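# Swap an empty rack bin for the matching numbered bin

## Task

Find the single empty bin in the three racks along the table and set it down entirely on the returns board, which is the empty board at the +y end of the table. From the other board, take the waiting bin whose label number equals the number on the strip over the now-vacant bay, and seat it in that bay: lying flat on the shelf, behind the shelf's lip, open front facing outward. The second waiting bin stays on its board. Any rack bin that gets pushed out of place must be returned to its own spot in its rack, flat and behind its shelf lip, or the task fails. Everything must stay in place without the robot holding it. Finally release the gripper and move the arm away.

## Robot and tools

ROBOT. One six-joint arm (Doosan M1013) carrying a two-finger Robotiq 2F-140 gripper, mounted on a carriage that runs along a floor track. Joint order everywhere: waist, shoulder, elbow, forearm roll, wrist pitch, wrist roll. The carriage is not moved by rows; it has its own device named rail.

FRAME. Scene frame is fixed to the table: table top at z = 0, +z up, the track lies along y at x = 0, and y = 0 where the rail reads position_m 0. The table starts at x = 0.31 m. The arm base sits at x = 0, y about equal to position_m, z = 0.03 m, facing +x. The returns board is at the +y end. Fingers point along the gripper's +z axis and close along its y axis. end_effector_position is the point between the closed pads; closed fingertips extend about 33 mm past it, open ones about 9 mm. Closing pushes the tips about 24 mm further from the arm, so keep that gap above surfaces. Reported hand position gets less accurate at long reach.

execute_actions. Argument actions: a list holding one action (an empty list just returns state and images). An action may contain rows, steps, until, and a device key (rail).
- rows: up to 15 rows, each used for one control step of 1/30 s. Each row is one list of 9 numbers, all in [-1, 1]: six joint values, then gripper position, gripper force_limit, gripper speed.
- The six joint values are offsets, not poses: displacement from the joint angles at the start of the action (the angles last reported), not from the previous row. Scale: 1.0 equals 1.398 rad for waist and shoulder, 2.097 rad for elbow, 2.622 rad for forearm roll, wrist pitch and wrist roll. Stated joint ranges (rad): elbow -2.792 to 2.792, all others -6.283 to 6.283; a request more than 0.010 rad beyond a limit is refused, and a request past the real end is clipped there with the note "joint sent to its limit".
- Gripper numbers are absolute commands. position: +1 fully open (140 mm), pads touch near -0.8, -1 closes until blocked. force_limit: about 14 N at -1, 60 N at 0, 107 N at +1. speed: about 30 mm/s at -1, 140 at 0, 250 at +1.
- steps: 1 to 450 (default 15), at least the number of rows. After the last row the arm keeps heading to that row's target. Joint speed is capped (target lead per step 0.456 rad waist/shoulder, 0.683 elbow, 0.854 wrist joints, and targets are scaled back if they would put the hand over 70 mm from where it is), so big moves need several calls; do not rely on a cut-short move finishing on its own.
- until: stops the action at the first step where all conditions hold, e.g. {"rail": {"position_status": ["!=", "moving"]}}, or {"all": {"status": "ended"}} / {"any": {"status": "ended"}}. Numbers need a comparison (=, !=, <, <=, >, >=).
- rail: {"position_m": target in metres, absolute on the track, -2 to 2}, {"speed_m_s": 0.01 to 1, starts at 1, persists}, or {"stop": true}. Accel/brake is 2 m/s2. Wait for arrival (within 1.4 mm) before placing the hand precisely or finishing. Any out-of-range value or unknown name rejects the whole call.

RESULTS. State line: end_effector_position (m), end_effector_quat_wxyz, velocities. Joint positions: rail (m) then six joints (rad); same for velocities. Joint torques in joint order without rail (offset and noisy). Gripper: object_status 0 moving, 1 blocked while opening, 2 blocked while closing (a grip), 3 at target or pads met; position_measured in counts, 3 open to 230 closed. To squeeze harder while gripping, raise force_limit and nudge position (-1 to -0.98). Rail: position_m, position_status (moving, done, contact_stop, time_out, stopped, stopped_with_arm), position_answer (taken / not_taken, resend if not_taken). "joint command not followed" means the clearance check altered targets; "pose unreachable" or a held-back arm makes the rail brake: send followable rows, then resend position_m.

FAULTS TO AVOID. Joint torque reaching its load limit (waist/shoulder 316, elbow 148, wrist joints 41.8 N m, held weight included) or any outside force of 144 N stops the arm for 10 s. Holding loads heats motors; MOTOR HOT warns before an over-temperature stop. Do not drop, slam, hard-push or knock anything off the table, and do not jostle rack bins. A part may be tugged briefly while held.

OTHER TOOLS. zoom_image: camera (cam_bench_left, cam_bench_right, cam_high, cam_low, cam_wrist) and region [x0, y0, x1, y1] in that image's pixels, at most 504 by 504. Images are 672x504 except cam_wrist 504x504. read_manual: licence texts only. finished_scene: scene = current scene number; ends it irreversibly and reports success, so release the bin and move clear first. The simulation keeps running while you think, holding the last command.

Each tool is called after "Emit:" as name(argument=value, ...), one argument or row to a line, values as JSON.

## Session

Emit:
execute_actions(
  actions=[],
)

Scene clock: 0.00 s.
end_effector_position=(+0.5784, -0.8887, +0.2931) position_measured=3 object_status=3 end_effector_quat_wxyz=(-0.158, +0.960, -0.202, +0.115) end_effector_velocity=(+0.000, +0.000, +0.000) end_effector_angular_velocity=(+0.000, +0.000, +0.000)
Joint positions: [-1.528  0.806  0.332  1.545 -0.036  0.873  2.809]
Joint velocities: [0. 0. 0. 0. 0. 0. 0.]
Joint torques (N m, as the joint torque sensors report them, + toward a larger angle): no reading
rail: position_m=-1.528 position_m_goal=-1.528 speed_m_s=1.00 position_status=done position_answer=taken refusals=0

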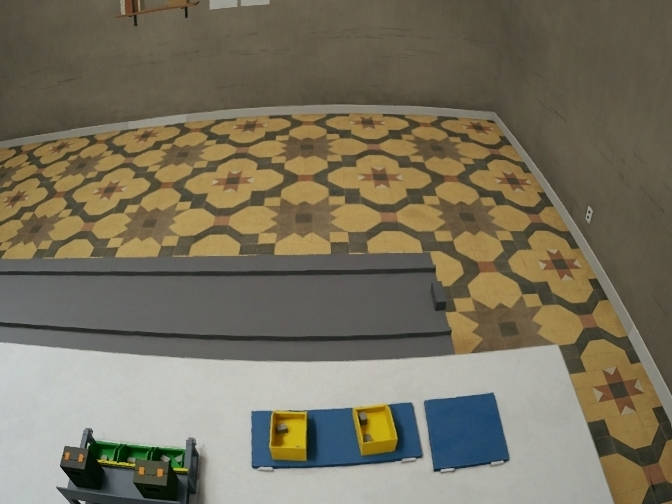

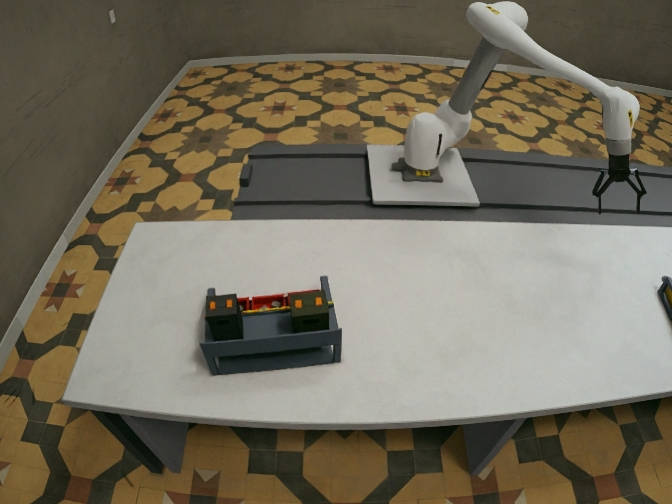

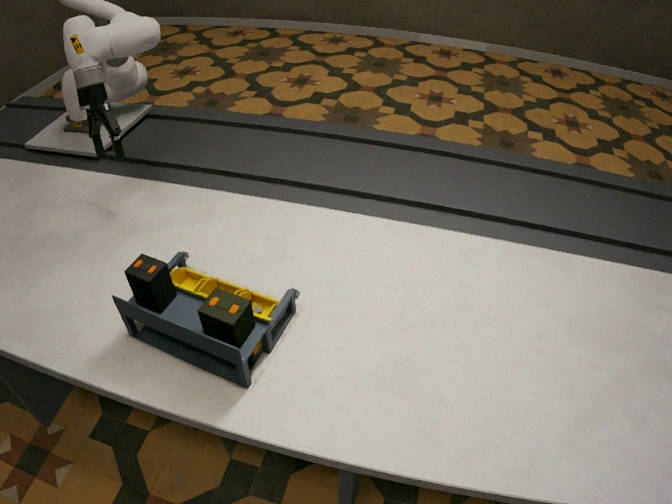

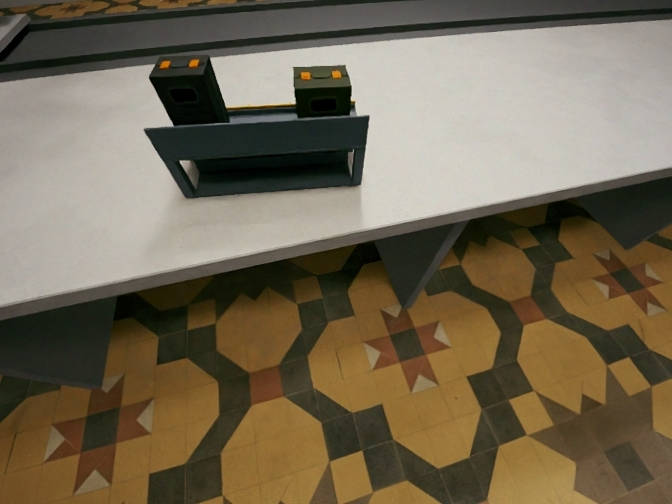

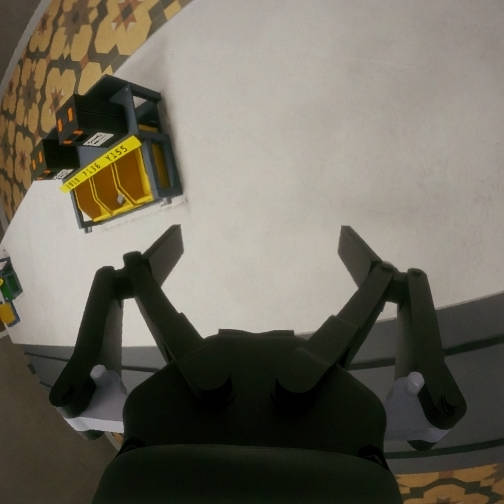

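Emit:
execute_actions(
  actions=[
    {"rail":{"position_m":-0.5,"speed_m_s":0.6},"rows":[[-0.72,-0.232,0.212,0.0137,0.004,-0.472,-0.35,0,0]],"steps":75},
  ],
)

Scene clock: 3.57 s.
end_effector_position=(+0.5943, -0.5853, +0.2501) position_measured=173 object_status=3 end_effector_quat_wxyz=(+0.013, +0.986, -0.100, +0.130) end_effector_velocity=(+0.000, -0.000, +0.000) end_effector_angular_velocity=(+0.000, -0.000, +0.000)
Joint positions: [-0.5   -0.2    0.007  1.99   0.     0.883  1.572]
Joint velocities: [-0.  0.  0. -0.  0. -0. -0.]
Joint torques (N m, as the joint torque sensors report them, + toward a larger angle): [  0.59 -38.64 -37.69   4.28  -0.71   0.31]
rail: position_m=-0.500 position_m_goal=-0.500 speed_m_s=0.60 position_status=done position_answer=taken refusals=0

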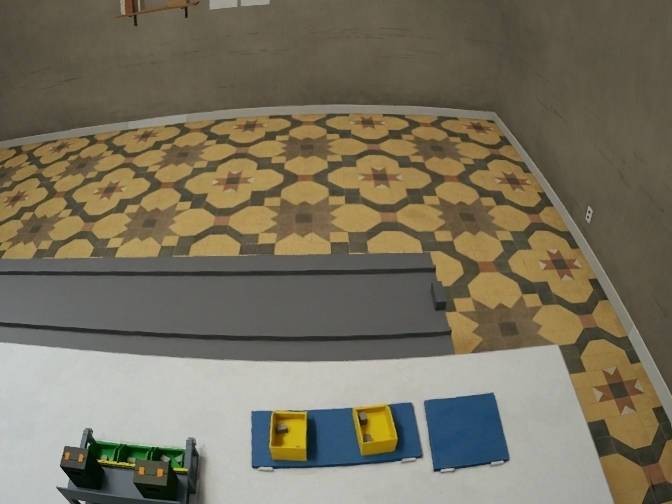

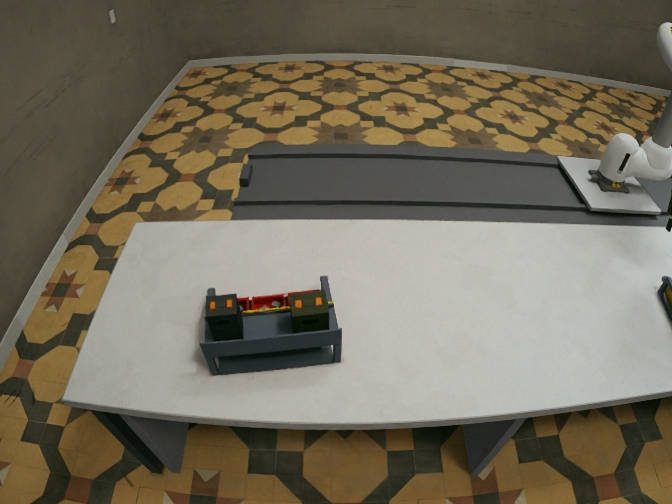

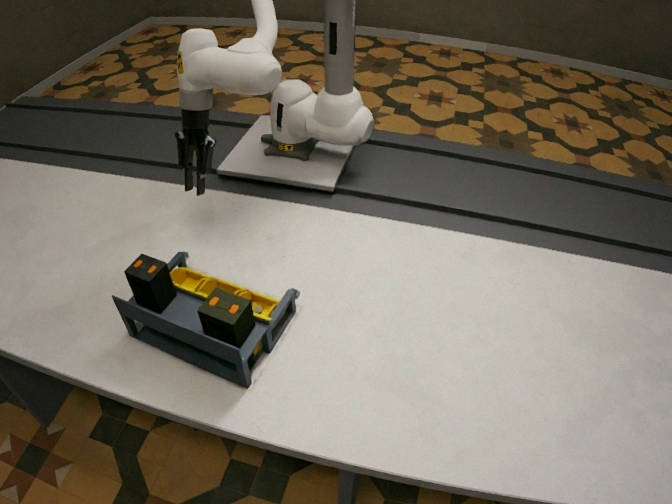

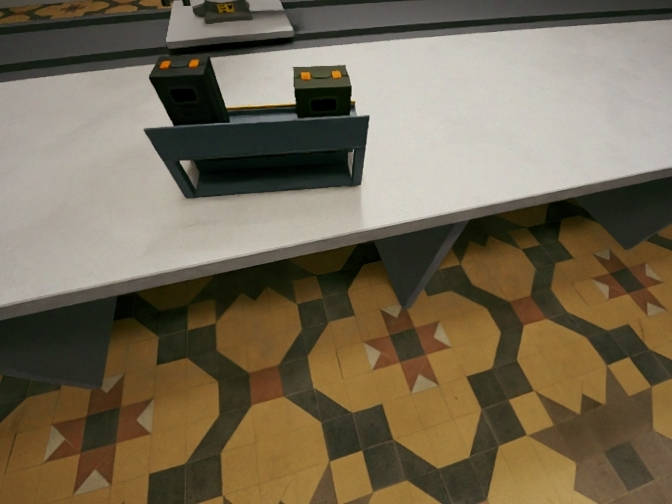

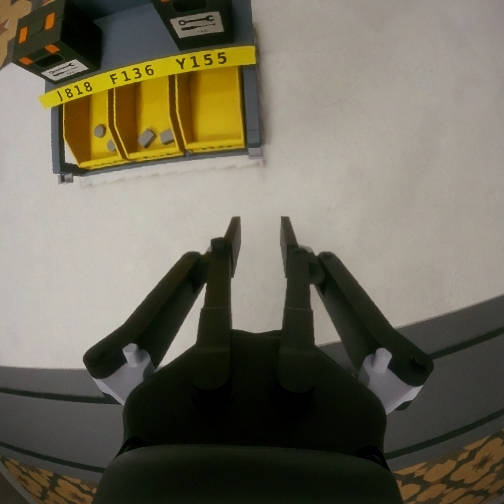

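Emit:
execute_actions(
  actions=[
    {"rail":{"position_m":-0.474,"speed_m_s":1},"rows":[[0.05,0.3144,-0.1634,0,0.0625,-0.5995,-0.35,0,0]],"steps":42},
  ],
)

Emit:
zoom_image(
  camera="cam_wrist",
  region=[150,0,450,300],
)

Scene clock: 7.13 s.
end_effector_position=(+0.7505, -0.5375, +0.1298) position_measured=173 object_status=3 end_effector_quat_wxyz=(+0.000, +0.752, +0.659, +0.000) end_effector_velocity=(-0.000, +0.000, -0.000) end_effector_angular_velocity=(+0.000, +0.000, -0.000)
Joint positions: [-0.474 -0.131  0.447  1.647  0.     1.047  0.001]
Joint velocities: [ 0. -0.  0. -0.  0. -0.  0.]
Joint torques (N m, as the joint torque sensors report them, + toward a larger angle): [  0.4  -79.47 -34.79   3.91   0.03   0.15]
rail: position_m=-0.474 position_m_goal=-0.474 speed_m_s=1.00 position_status=done position_answer=taken refusals=0

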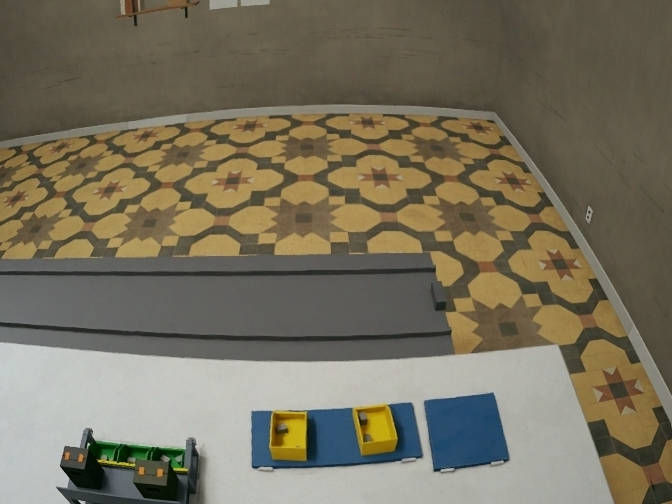

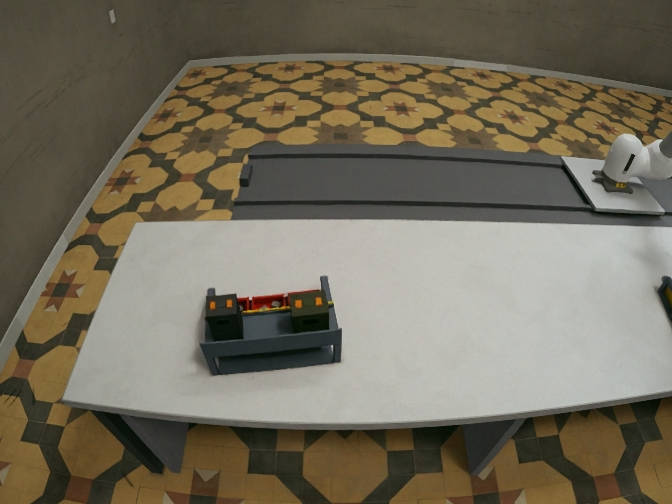

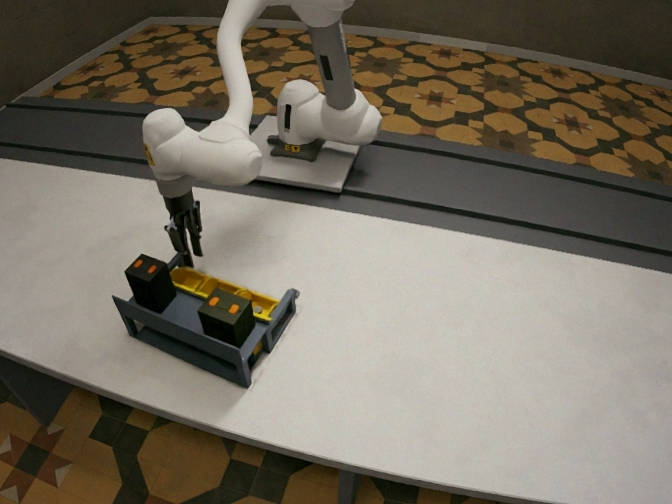

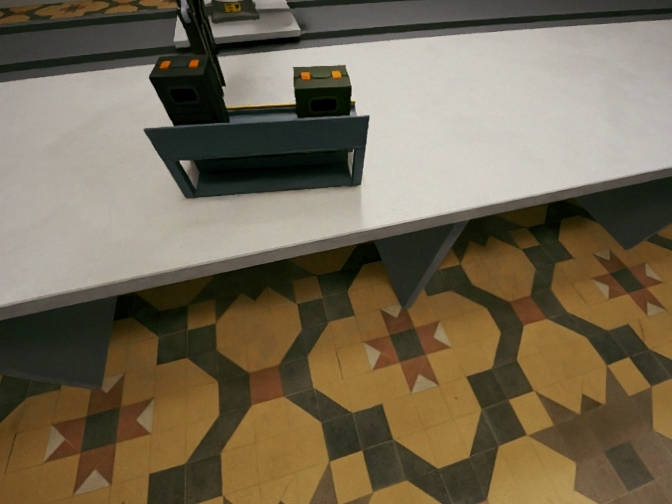

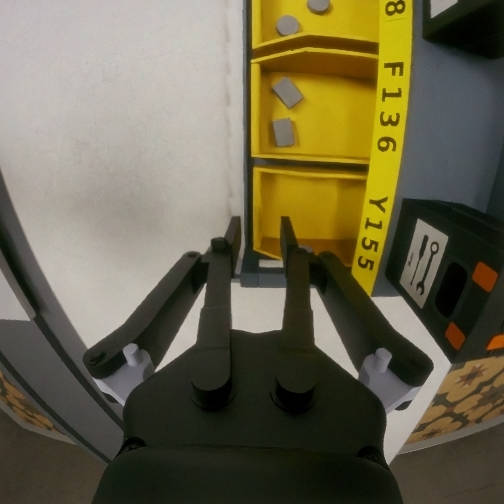

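Region (150, 0, 450, 300) of cam_wrist's 504x504 image, scaled by 1.680, with more detail than that image has.

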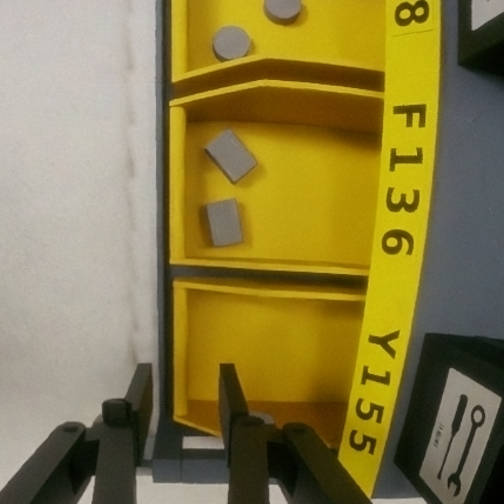

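Emit:
execute_actions(
  actions=[
    {"rows":[[0,0.0413,0.027,0,-0.0435,0,-0.35,0,0]],"steps":20},
  ],
)

Emit:
execute_actions(
  actions=[
    {"rows":[[0,0,0,0,0,0,-1,0,-0.5]],"steps":20},
  ],
)

Emit:
zoom_image(
  camera="cam_high",
  region=[120,200,280,320],
)

Scene clock: 10.00 s.
end_effector_position=(+0.7472, -0.5371, +0.0600) position_measured=173 object_status=3 end_effector_quat_wxyz=(+0.000, +0.752, +0.659, +0.000) end_effector_velocity=(-0.000, +0.000, -0.000) end_effector_angular_velocity=(+0.000, +0.000, -0.000)
Joint positions: [-0.474 -0.131  0.505  1.704  0.     0.933  0.001]
Joint velocities: [ 0. -0.  0.  0. -0. -0.  0.]
Joint torques (N m, as the joint torque sensors report them, + toward a larger angle): [  0.77 -80.65 -31.85   3.81   0.03   0.  ]
rail: position_m=-0.474 position_m_goal=-0.474 speed_m_s=1.00 position_status=done position_answer=taken refusals=0

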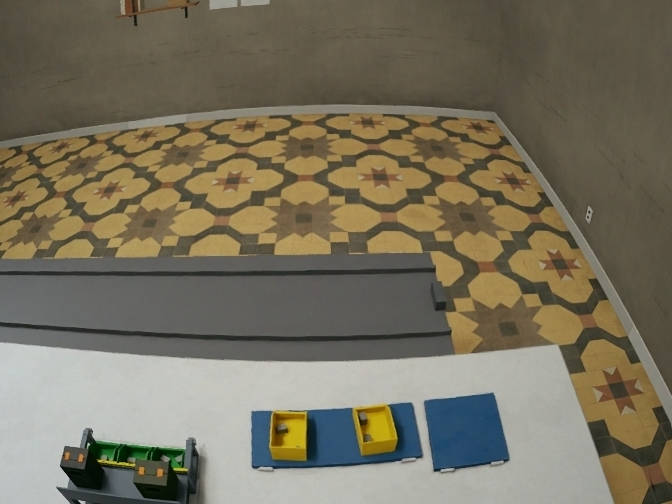

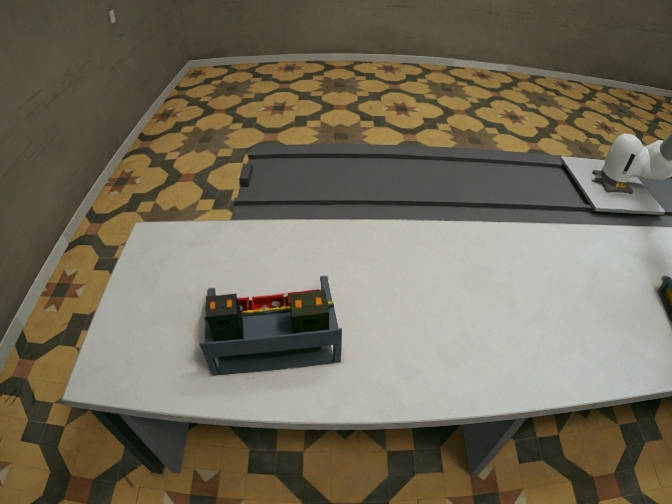

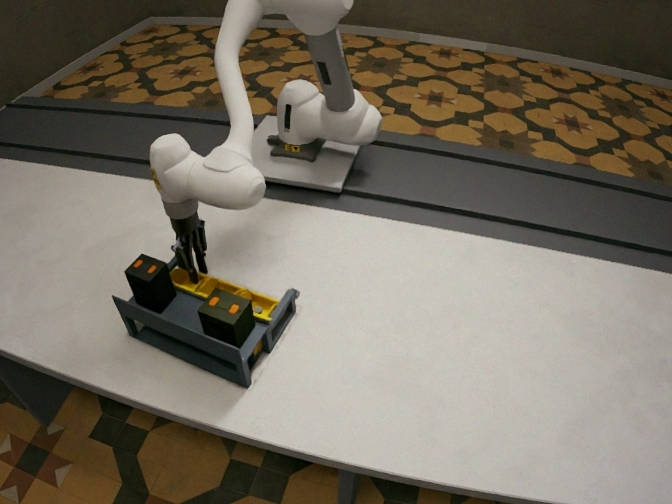

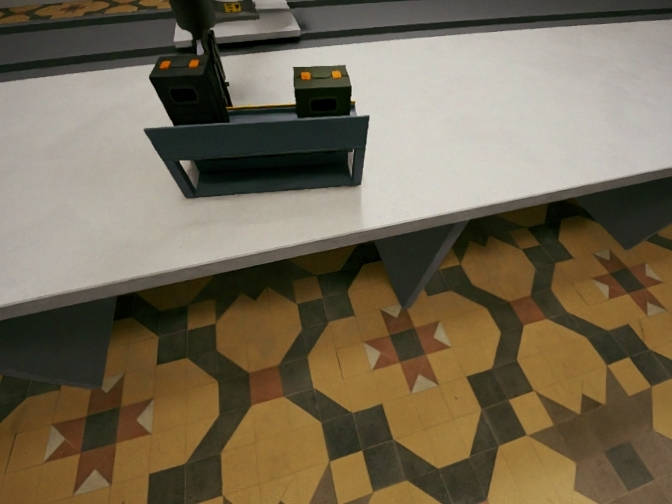

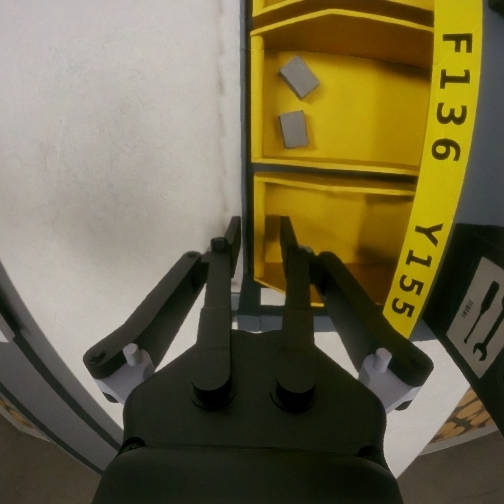

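Scene clock: 10.67 s.
end_effector_position=(+0.7472, -0.5371, +0.0599) position_measured=220 object_status=2 end_effector_quat_wxyz=(+0.000, +0.752, +0.659, +0.000) end_effector_velocity=(-0.000, +0.000, -0.000) end_effector_angular_velocity=(-0.000, +0.000, +0.000)
Joint positions: [-0.474 -0.131  0.505  1.704  0.     0.933  0.001]
Joint velocities: [ 0.  0. -0.  0. -0.  0. -0.]
Joint torques (N m, as the joint torque sensors report them, + toward a larger angle): [  1.55 -73.75 -28.17   3.8   -0.69   0.16]
rail: position_m=-0.474 position_m_goal=-0.474 speed_m_s=1.00 position_status=done position_answer=taken refusals=0

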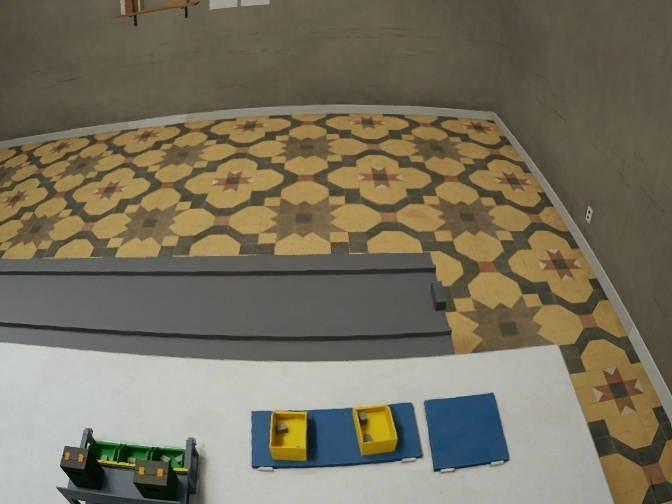

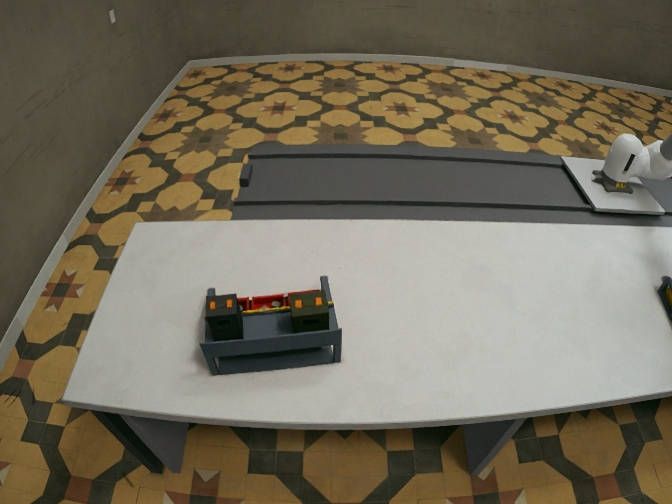

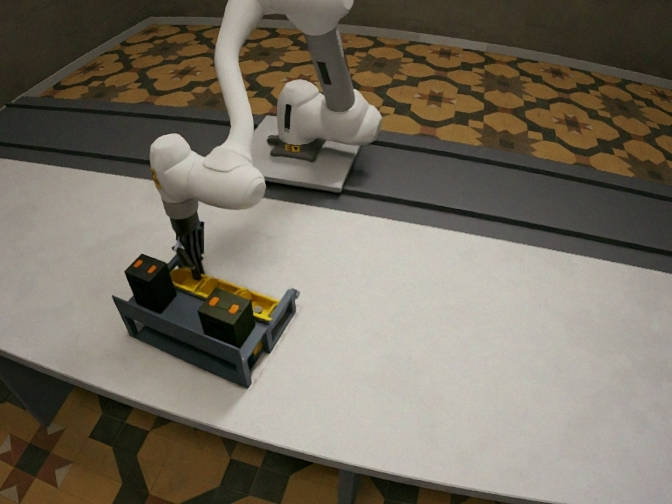

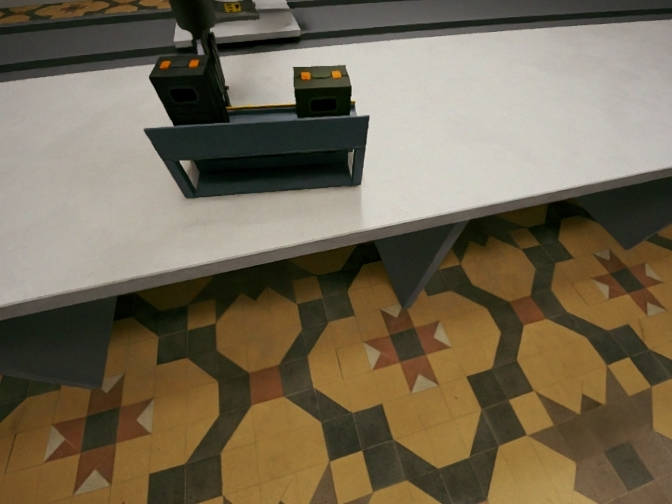

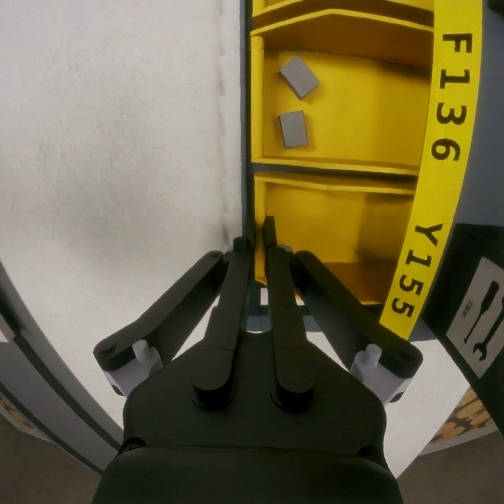

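Region (120, 200, 280, 320) of cam_high's 672x504 image, scaled by 3.150, with more detail than that image has; it fills the top 378 rows of this view, and the rest is white.

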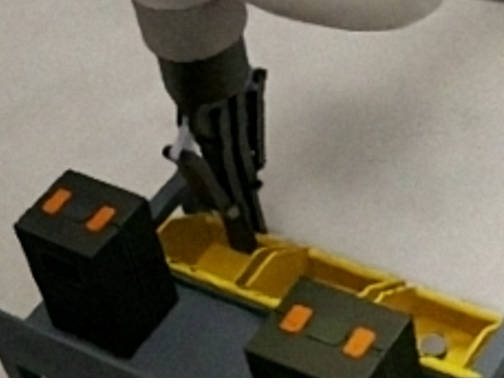

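Emit:
execute_actions(
  actions=[
    {"rows":[[0,-0.005,-0.003,0,0.005,0,-1,0,0],[0,-0.011,-0.005,0,0.010,0,-1,0,0]],"steps":20},
  ],
)

Scene clock: 19.47 s.
end_effector_position=(+0.7471, -0.5370, +0.0762) position_measured=220 object_status=2 end_effector_quat_wxyz=(-0.000, +0.752, +0.659, +0.000) end_effector_velocity=(+0.000, -0.000, +0.000) end_effector_angular_velocity=(-0.000, -0.000, -0.000)
Joint positions: [-0.474 -0.131  0.489  1.693  0.     0.959  0.001]
Joint velocities: [ 0. -0. -0. -0. -0.  0.  0.]
Joint torques (N m, as the joint torque sensors report them, + toward a larger angle): [  1.24 -81.95 -33.62   3.85  -0.04   0.1 ]
rail: position_m=-0.474 position_m_goal=-0.474 speed_m_s=1.00 position_status=done position_answer=taken refusals=0

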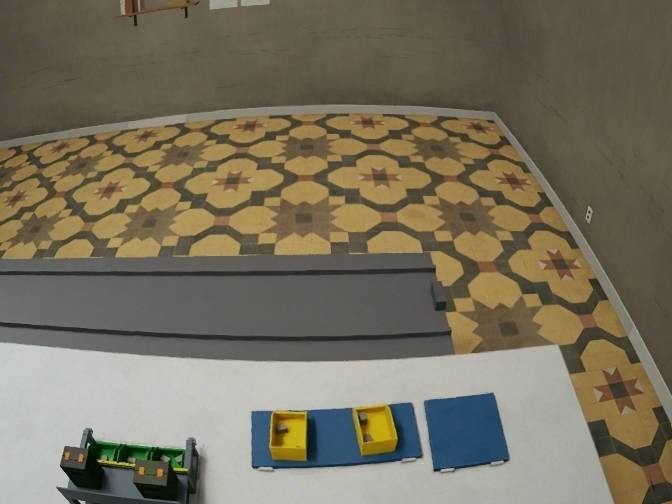

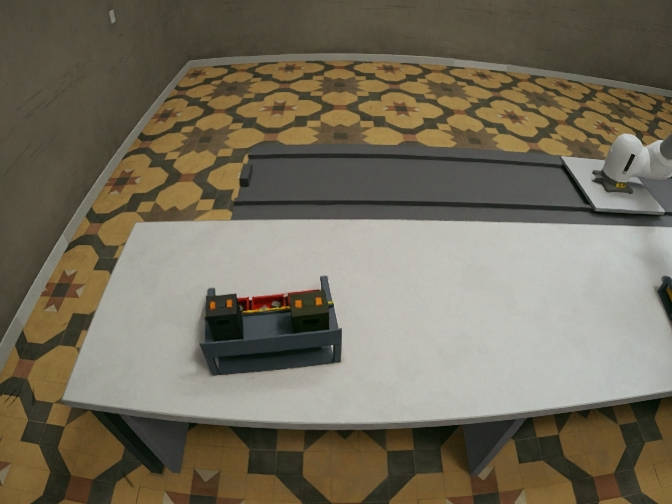

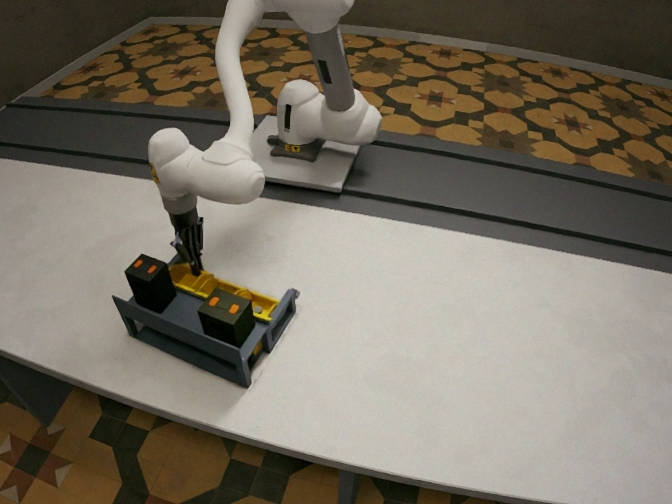

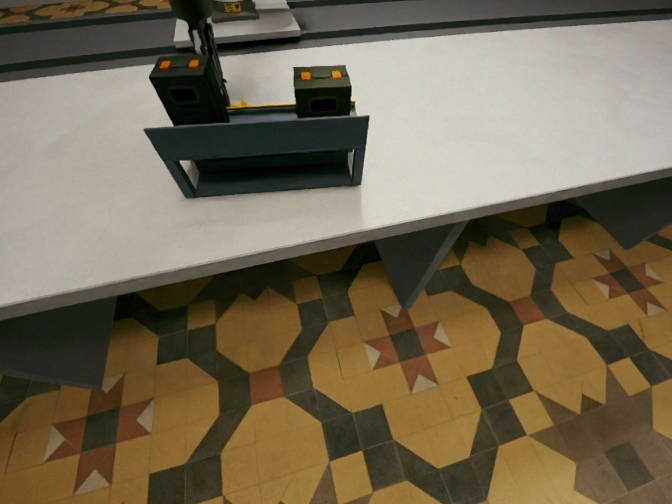

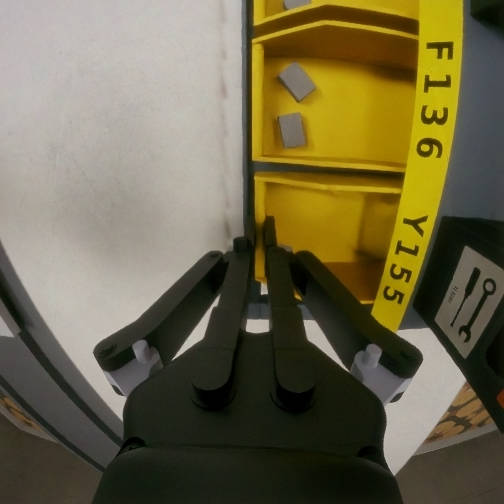

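Emit:
execute_actions(
  actions=[
    {"rows":[[0,-0.005,0.005,0,-0.002,0,-1,0,0],[0,-0.009,0.010,0,-0.003,0,-1,0,0],[0,-0.014,0.015,0,-0.005,0,-1,0,0],[0,-0.019,0.020,0,-0.006,0,-1,0,0],[0,-0.023,0.025,0,-0.008,0,-1,0,0],[0,-0.028,0.030,0,-0.009,0,-1,0,0],[0,-0.032,0.035,0,-0.011,0,-1,0,0],[0,-0.037,0.040,0,-0.012,0,-1,0,0],[0,-0.042,0.045,0,-0.014,0,-1,0,0],[0,-0.046,0.051,0,-0.016,0,-1,0,0],[0,-0.051,0.056,0,-0.017,0,-1,0,0],[0,-0.056,0.061,0,-0.019,0,-1,0,0],[0,-0.060,0.066,0,-0.020,0,-1,0,0],[0,-0.065,0.071,0,-0.022,0,-1,0,0],[0,-0.0694,0.0758,0,-0.0233,0,-1,0,0]],"steps":25},
  ],
)

Scene clock: 22.80 s.
end_effector_position=(+0.6724, -0.5273, +0.0741) position_measured=220 object_status=2 end_effector_quat_wxyz=(-0.000, +0.752, +0.659, -0.000) end_effector_velocity=(-0.001, +0.000, -0.000) end_effector_angular_velocity=(+0.000, +0.000, -0.000)
Joint positions: [-0.474 -0.13   0.392  1.852  0.     0.898  0.001]
Joint velocities: [ 0.    -0.    -0.001  0.001  0.    -0.    -0.   ]
Joint torques (N m, as the joint torque sensors report them, + toward a larger angle): [  0.96 -71.16 -31.92   3.58   0.02   0.09]
rail: position_m=-0.474 position_m_goal=-0.474 speed_m_s=1.00 position_status=done position_answer=taken refusals=0

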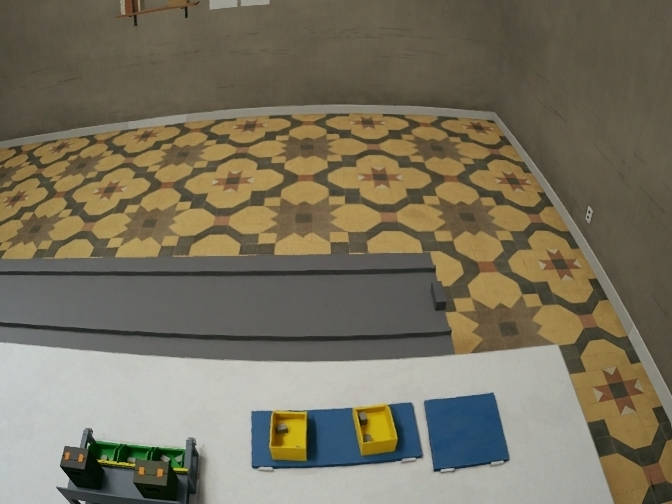

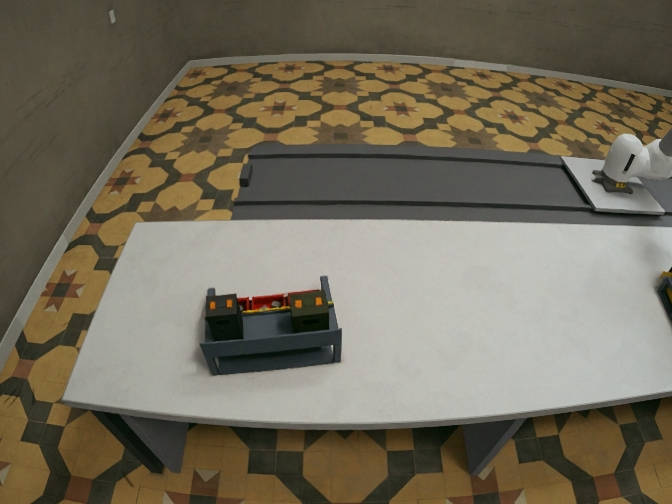

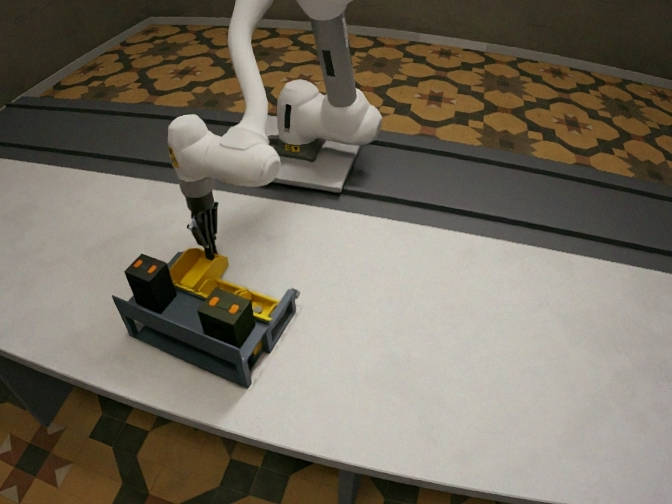

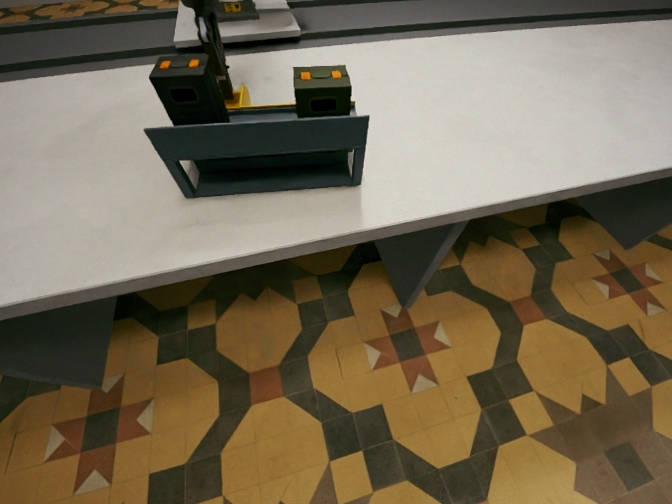

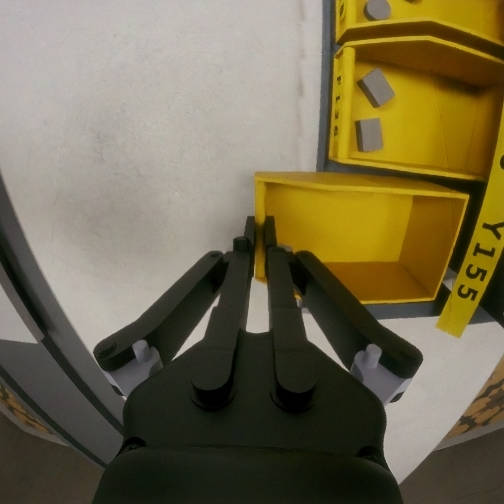

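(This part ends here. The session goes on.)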